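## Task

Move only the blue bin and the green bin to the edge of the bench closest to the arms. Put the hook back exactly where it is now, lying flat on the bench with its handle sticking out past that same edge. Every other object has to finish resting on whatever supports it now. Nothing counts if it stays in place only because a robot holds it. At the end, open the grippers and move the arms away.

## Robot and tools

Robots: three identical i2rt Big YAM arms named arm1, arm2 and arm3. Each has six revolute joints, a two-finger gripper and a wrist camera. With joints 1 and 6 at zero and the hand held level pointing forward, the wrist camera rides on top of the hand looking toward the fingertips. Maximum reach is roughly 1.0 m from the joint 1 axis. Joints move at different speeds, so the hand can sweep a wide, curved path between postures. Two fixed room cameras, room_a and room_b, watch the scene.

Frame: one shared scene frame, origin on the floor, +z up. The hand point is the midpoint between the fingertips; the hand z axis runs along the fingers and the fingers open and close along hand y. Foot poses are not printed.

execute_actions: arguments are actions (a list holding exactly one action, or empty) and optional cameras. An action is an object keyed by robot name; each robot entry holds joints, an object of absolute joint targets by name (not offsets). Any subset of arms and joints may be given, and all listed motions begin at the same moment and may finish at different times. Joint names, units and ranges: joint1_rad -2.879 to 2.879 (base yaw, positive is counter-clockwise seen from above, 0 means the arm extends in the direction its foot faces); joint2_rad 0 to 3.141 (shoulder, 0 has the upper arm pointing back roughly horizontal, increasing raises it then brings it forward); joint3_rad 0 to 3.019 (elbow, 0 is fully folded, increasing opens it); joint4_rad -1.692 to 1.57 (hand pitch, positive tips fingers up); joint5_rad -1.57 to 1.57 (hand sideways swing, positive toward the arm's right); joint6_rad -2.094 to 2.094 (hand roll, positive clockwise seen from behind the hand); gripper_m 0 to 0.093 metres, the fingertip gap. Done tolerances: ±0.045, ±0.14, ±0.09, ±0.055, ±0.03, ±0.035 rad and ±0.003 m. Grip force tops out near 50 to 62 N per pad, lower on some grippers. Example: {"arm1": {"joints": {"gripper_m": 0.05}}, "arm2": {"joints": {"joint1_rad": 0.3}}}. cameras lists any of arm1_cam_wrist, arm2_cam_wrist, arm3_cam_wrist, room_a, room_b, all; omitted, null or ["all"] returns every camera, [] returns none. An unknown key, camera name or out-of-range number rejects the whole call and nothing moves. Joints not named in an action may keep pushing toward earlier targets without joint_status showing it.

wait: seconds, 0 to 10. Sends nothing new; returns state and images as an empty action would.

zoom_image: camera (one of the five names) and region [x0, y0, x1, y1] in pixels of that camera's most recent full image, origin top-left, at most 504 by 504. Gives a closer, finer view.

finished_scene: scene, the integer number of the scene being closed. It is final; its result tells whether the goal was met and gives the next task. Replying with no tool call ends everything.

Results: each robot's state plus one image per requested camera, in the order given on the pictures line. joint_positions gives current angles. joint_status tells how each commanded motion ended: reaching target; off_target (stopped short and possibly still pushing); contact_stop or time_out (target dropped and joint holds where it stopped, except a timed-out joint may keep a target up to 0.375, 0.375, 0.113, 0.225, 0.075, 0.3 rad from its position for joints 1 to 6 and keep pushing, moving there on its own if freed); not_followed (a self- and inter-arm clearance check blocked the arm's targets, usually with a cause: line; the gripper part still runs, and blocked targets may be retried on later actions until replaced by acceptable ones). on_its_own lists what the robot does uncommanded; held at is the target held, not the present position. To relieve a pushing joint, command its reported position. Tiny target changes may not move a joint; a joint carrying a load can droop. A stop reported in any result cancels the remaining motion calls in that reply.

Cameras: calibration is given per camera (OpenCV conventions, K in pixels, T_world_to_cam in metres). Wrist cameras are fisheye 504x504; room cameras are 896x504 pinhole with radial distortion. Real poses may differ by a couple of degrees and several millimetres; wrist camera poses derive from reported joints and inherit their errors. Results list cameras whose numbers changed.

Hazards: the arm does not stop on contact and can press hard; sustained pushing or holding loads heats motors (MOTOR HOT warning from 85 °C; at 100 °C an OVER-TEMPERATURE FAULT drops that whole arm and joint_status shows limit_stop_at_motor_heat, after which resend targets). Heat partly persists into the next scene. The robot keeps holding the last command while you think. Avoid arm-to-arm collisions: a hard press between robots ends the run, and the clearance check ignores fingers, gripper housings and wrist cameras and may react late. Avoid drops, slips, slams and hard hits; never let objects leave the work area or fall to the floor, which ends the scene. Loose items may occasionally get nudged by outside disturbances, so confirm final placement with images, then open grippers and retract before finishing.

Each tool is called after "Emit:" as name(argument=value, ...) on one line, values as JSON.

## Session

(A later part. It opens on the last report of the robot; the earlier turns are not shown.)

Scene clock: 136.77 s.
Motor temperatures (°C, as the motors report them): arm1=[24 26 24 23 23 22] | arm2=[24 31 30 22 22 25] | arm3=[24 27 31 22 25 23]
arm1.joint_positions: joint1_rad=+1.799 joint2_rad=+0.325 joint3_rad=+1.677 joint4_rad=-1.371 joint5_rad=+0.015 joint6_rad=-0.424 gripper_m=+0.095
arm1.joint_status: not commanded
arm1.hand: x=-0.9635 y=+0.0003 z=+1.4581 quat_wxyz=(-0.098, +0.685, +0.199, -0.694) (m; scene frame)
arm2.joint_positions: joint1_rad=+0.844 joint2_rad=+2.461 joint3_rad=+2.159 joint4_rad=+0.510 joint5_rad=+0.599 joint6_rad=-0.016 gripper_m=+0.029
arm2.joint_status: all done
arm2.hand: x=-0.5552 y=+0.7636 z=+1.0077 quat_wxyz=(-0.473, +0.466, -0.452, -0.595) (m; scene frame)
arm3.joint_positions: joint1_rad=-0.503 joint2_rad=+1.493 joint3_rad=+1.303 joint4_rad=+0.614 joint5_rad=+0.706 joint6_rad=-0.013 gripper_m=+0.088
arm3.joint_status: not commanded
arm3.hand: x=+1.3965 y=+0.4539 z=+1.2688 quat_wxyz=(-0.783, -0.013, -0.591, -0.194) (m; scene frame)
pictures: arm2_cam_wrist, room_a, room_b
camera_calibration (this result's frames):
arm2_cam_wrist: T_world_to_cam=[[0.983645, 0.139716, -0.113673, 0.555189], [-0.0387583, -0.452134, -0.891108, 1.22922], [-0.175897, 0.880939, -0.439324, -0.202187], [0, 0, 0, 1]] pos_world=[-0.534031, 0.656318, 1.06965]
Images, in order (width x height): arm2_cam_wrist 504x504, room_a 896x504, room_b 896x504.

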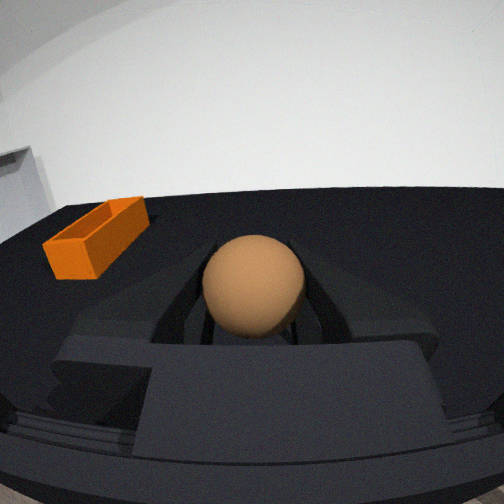

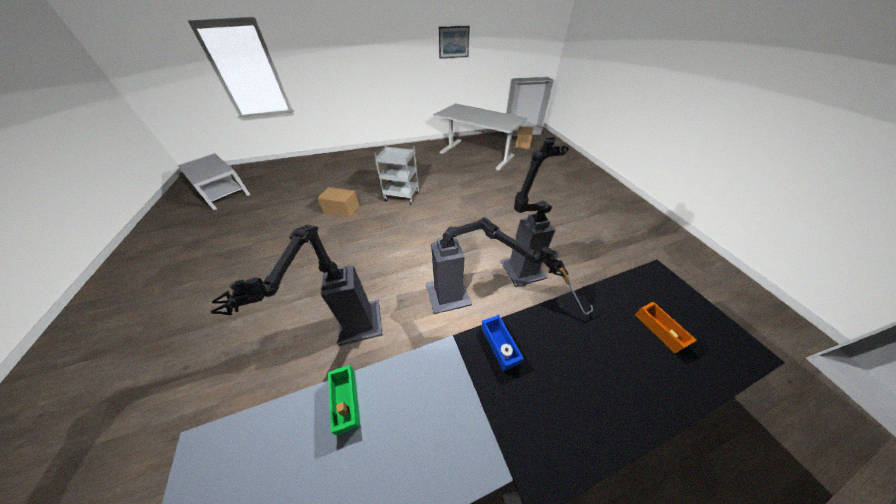

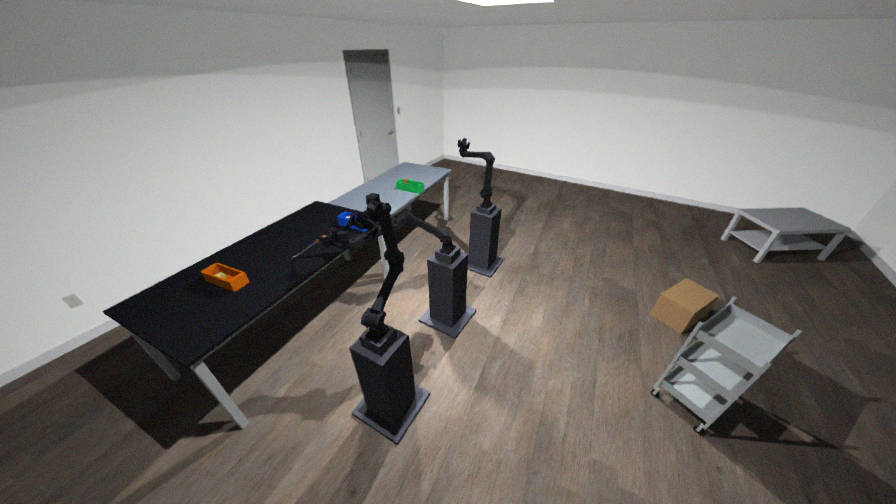

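Emit:
execute_actions(actions=[{"arm2":{"joints":{"joint2_rad":2.55,"joint3_rad":2.24,"joint4_rad":0.57}}}], cameras=["arm2_cam_wrist"])

Emit:
execute_actions(actions=[{"arm2":{"joints":{"joint2_rad":2.70}}}], cameras=["arm2_cam_wrist","room_a"])

Scene clock: 140.57 s.
Motor temperatures (°C, as the motors report them): arm1=[24 26 24 23 23 22] | arm2=[24 31 31 22 22 25] | arm3=[24 26 31 22 25 23]
arm1.joint_positions: joint1_rad=+1.799 joint2_rad=+0.325 joint3_rad=+1.677 joint4_rad=-1.371 joint5_rad=+0.015 joint6_rad=-0.424 gripper_m=+0.095
arm1.joint_status: not commanded
arm1.hand: x=-0.9635 y=+0.0003 z=+1.4581 quat_wxyz=(-0.098, +0.685, +0.199, -0.694) (m; scene frame)
arm2.joint_positions: joint1_rad=+0.844 joint2_rad=+2.583 joint3_rad=+2.183 joint4_rad=+0.551 joint5_rad=+0.596 joint6_rad=-0.007 gripper_m=+0.029
arm2.joint_status: all done
arm2.hand: x=-0.5616 y=+0.7692 z=+0.9182 quat_wxyz=(-0.468, +0.486, -0.457, -0.580) (m; scene frame)
arm3.joint_positions: joint1_rad=-0.503 joint2_rad=+1.493 joint3_rad=+1.303 joint4_rad=+0.614 joint5_rad=+0.706 joint6_rad=-0.013 gripper_m=+0.088
arm3.joint_status: not commanded
arm3.hand: x=+1.3965 y=+0.4539 z=+1.2688 quat_wxyz=(-0.783, -0.013, -0.591, -0.194) (m; scene frame)
pictures: arm2_cam_wrist
camera_calibration (this result's frames):
arm2_cam_wrist: T_world_to_cam=[[0.986056, 0.139484, -0.0907587, 0.531002], [-0.010944, -0.489851, -0.871738, 1.17861], [-0.166052, 0.860576, -0.481494, -0.187718], [0, 0, 0, 1]] pos_world=[-0.54187, 0.664821, 0.985246]
Images, in order (width x height): arm2_cam_wrist 504x504.

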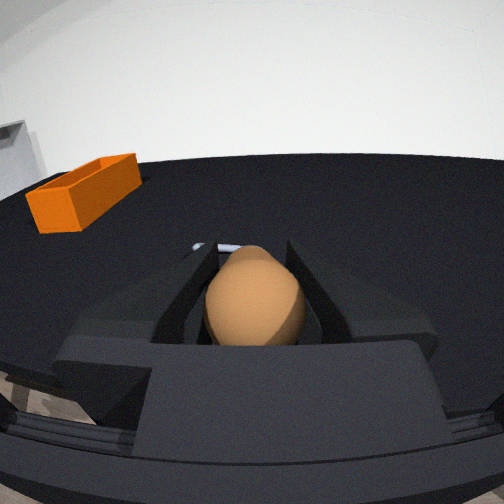

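Scene clock: 141.83 s.
Motor temperatures (°C, as the motors report them): arm1=[24 26 24 23 23 22] | arm2=[24 31 31 22 22 25] | arm3=[24 26 31 22 25 23]
arm1.joint_positions: joint1_rad=+1.799 joint2_rad=+0.325 joint3_rad=+1.677 joint4_rad=-1.371 joint5_rad=+0.015 joint6_rad=-0.424 gripper_m=+0.095
arm1.joint_status: not commanded
arm1.hand: x=-0.9635 y=+0.0003 z=+1.4581 quat_wxyz=(-0.098, +0.685, +0.199, -0.694) (m; scene frame)
arm2.joint_positions: joint1_rad=+0.844 joint2_rad=+2.719 joint3_rad=+2.205 joint4_rad=+0.564 joint5_rad=+0.592 joint6_rad=-0.005 gripper_m=+0.029
arm2.joint_status: all done
arm2.hand: x=-0.5611 y=+0.7668 z=+0.8075 quat_wxyz=(-0.463, +0.523, -0.461, -0.547) (m; scene frame)
arm3.joint_positions: joint1_rad=-0.503 joint2_rad=+1.493 joint3_rad=+1.303 joint4_rad=+0.614 joint5_rad=+0.706 joint6_rad=-0.013 gripper_m=+0.088
arm3.joint_status: not commanded
arm3.hand: x=+1.3965 y=+0.4539 z=+1.2688 quat_wxyz=(-0.783, -0.013, -0.591, -0.194) (m; scene frame)
pictures: arm2_cam_wrist, room_a
camera_calibration (this result's frames):
arm2_cam_wrist: T_world_to_cam=[[0.98956, 0.139621, -0.0357389, 0.47826], [0.0481132, -0.553782, -0.831271, 1.13046], [-0.135854, 0.820873, -0.554718, -0.132344], [0, 0, 0, 1]] pos_world=[-0.545636, 0.66789, 0.883396]
Images, in order (width x height): arm2_cam_wrist 504x504, room_a 896x504.

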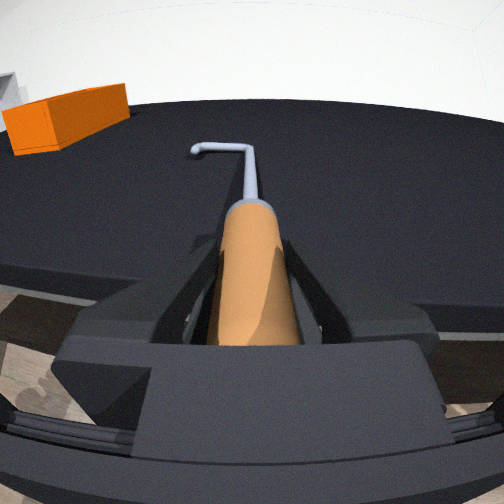

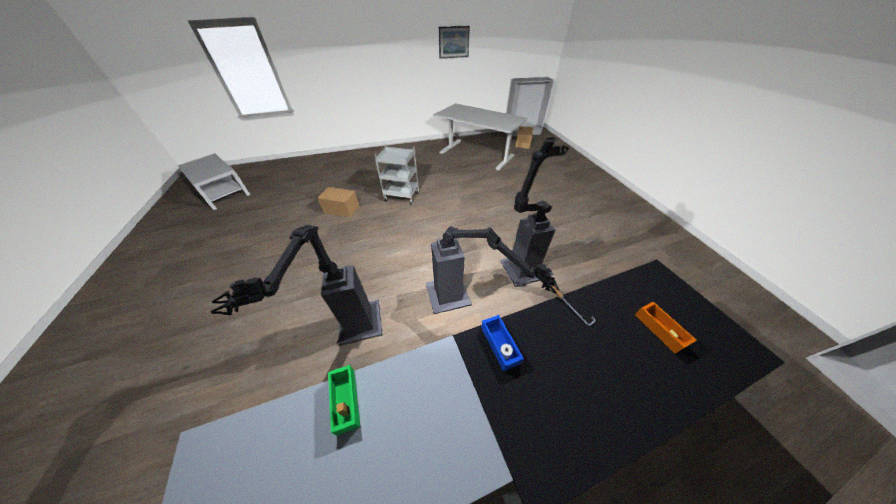

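Emit:
execute_actions(actions=[{"arm2":{"joints":{"joint3_rad":2.19,"joint4_rad":0.54}}}], cameras=[])

Emit:
execute_actions(actions=[{"arm2":{"joints":{"gripper_m":0.088}}}], cameras=[])

Emit:
execute_actions(actions=[{"arm2":{"joints":{"joint2_rad":1.7,"joint3_rad":1.5}}}], cameras=["room_a"])

Scene clock: 145.03 s.
Motor temperatures (°C, as the motors report them): arm1=[24 26 24 23 23 22] | arm2=[24 31 30 22 22 25] | arm3=[24 26 31 22 25 23]
arm1.joint_positions: joint1_rad=+1.799 joint2_rad=+0.325 joint3_rad=+1.677 joint4_rad=-1.371 joint5_rad=+0.015 joint6_rad=-0.424 gripper_m=+0.095
arm1.joint_status: not commanded
arm1.hand: x=-0.9635 y=+0.0003 z=+1.4581 quat_wxyz=(-0.098, +0.685, +0.199, -0.694) (m; scene frame)
arm2.joint_positions: joint1_rad=+0.844 joint2_rad=+2.719 joint3_rad=+2.188 joint4_rad=+0.555 joint5_rad=+0.592 joint6_rad=-0.005 gripper_m=+0.029
arm2.joint_status: all done
arm2.hand: x=-0.5590 y=+0.7645 z=+0.7964 quat_wxyz=(-0.462, +0.532, -0.463, -0.538) (m; scene frame)
arm3.joint_positions: joint1_rad=-0.503 joint2_rad=+1.493 joint3_rad=+1.303 joint4_rad=+0.614 joint5_rad=+0.706 joint6_rad=-0.013 gripper_m=+0.088
arm3.joint_status: not commanded
arm3.hand: x=+1.3965 y=+0.4539 z=+1.2688 quat_wxyz=(-0.783, -0.013, -0.591, -0.194) (m; scene frame)
pictures: none
No camera images: the call's "cameras" was empty. Leave "cameras" out to get every camera's image.

Scene clock: 145.73 s.
Motor temperatures (°C, as the motors report them): arm1=[24 26 24 23 23 22] | arm2=[24 31 30 22 22 25] | arm3=[24 26 31 22 25 23]
arm1.joint_positions: joint1_rad=+1.799 joint2_rad=+0.325 joint3_rad=+1.677 joint4_rad=-1.371 joint5_rad=+0.015 joint6_rad=-0.424 gripper_m=+0.095
arm1.joint_status: not commanded
arm1.hand: x=-0.9635 y=+0.0003 z=+1.4581 quat_wxyz=(-0.098, +0.685, +0.199, -0.694) (m; scene frame)
arm2.joint_positions: joint1_rad=+0.844 joint2_rad=+2.719 joint3_rad=+2.183 joint4_rad=+0.544 joint5_rad=+0.592 joint6_rad=-0.005 gripper_m=+0.088
arm2.joint_status: all done
arm2.hand: x=-0.5584 y=+0.7637 z=+0.7914 quat_wxyz=(-0.461, +0.538, -0.463, -0.532) (m; scene frame)
arm3.joint_positions: joint1_rad=-0.503 joint2_rad=+1.493 joint3_rad=+1.303 joint4_rad=+0.614 joint5_rad=+0.706 joint6_rad=-0.013 gripper_m=+0.088
arm3.joint_status: not commanded
arm3.hand: x=+1.3965 y=+0.4539 z=+1.2688 quat_wxyz=(-0.783, -0.013, -0.591, -0.194) (m; scene frame)
pictures: none
No camera images: the call's "cameras" was empty. Leave "cameras" out to get every camera's image.

Scene clock: 147.57 s.
Motor temperatures (°C, as the motors report them): arm1=[24 26 24 23 23 22] | arm2=[24 31 30 22 22 25] | arm3=[24 26 31 22 25 23]
arm1.joint_positions: joint1_rad=+1.799 joint2_rad=+0.325 joint3_rad=+1.677 joint4_rad=-1.371 joint5_rad=+0.015 joint6_rad=-0.424 gripper_m=+0.095
arm1.joint_status: not commanded
arm1.hand: x=-0.9635 y=+0.0003 z=+1.4581 quat_wxyz=(-0.098, +0.685, +0.199, -0.694) (m; scene frame)
arm2.joint_positions: joint1_rad=+0.844 joint2_rad=+1.702 joint3_rad=+1.486 joint4_rad=+0.540 joint5_rad=+0.593 joint6_rad=-0.005 gripper_m=+0.088
arm2.joint_status: all done
arm2.hand: x=-0.4104 y=+0.6053 z=+1.2474 quat_wxyz=(-0.470, +0.421, -0.445, -0.636) (m; scene frame)
arm3.joint_positions: joint1_rad=-0.503 joint2_rad=+1.493 joint3_rad=+1.303 joint4_rad=+0.614 joint5_rad=+0.706 joint6_rad=-0.013 gripper_m=+0.088
arm3.joint_status: not commanded
arm3.hand: x=+1.3965 y=+0.4539 z=+1.2688 quat_wxyz=(-0.783, -0.013, -0.591, -0.194) (m; scene frame)
pictures: room_a
Images, in order (width x height): room_a 896x504.

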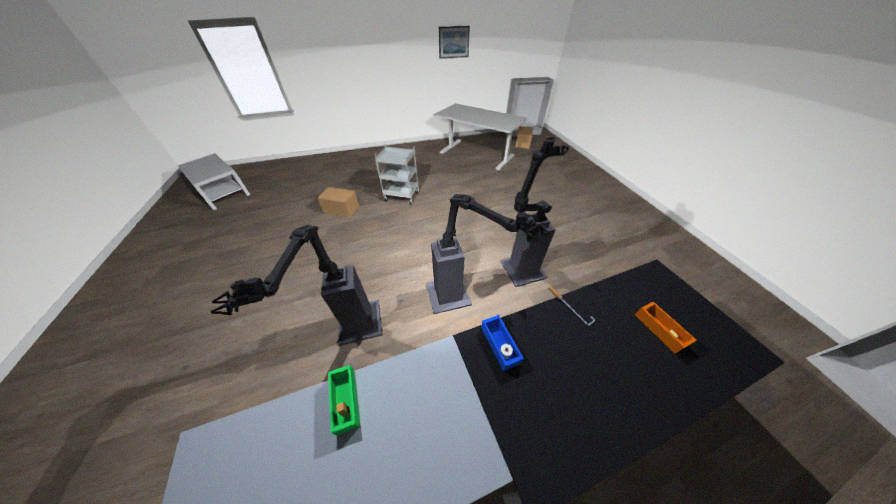

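Emit:
finished_scene(scene=2)

The scene is finished: the task was done.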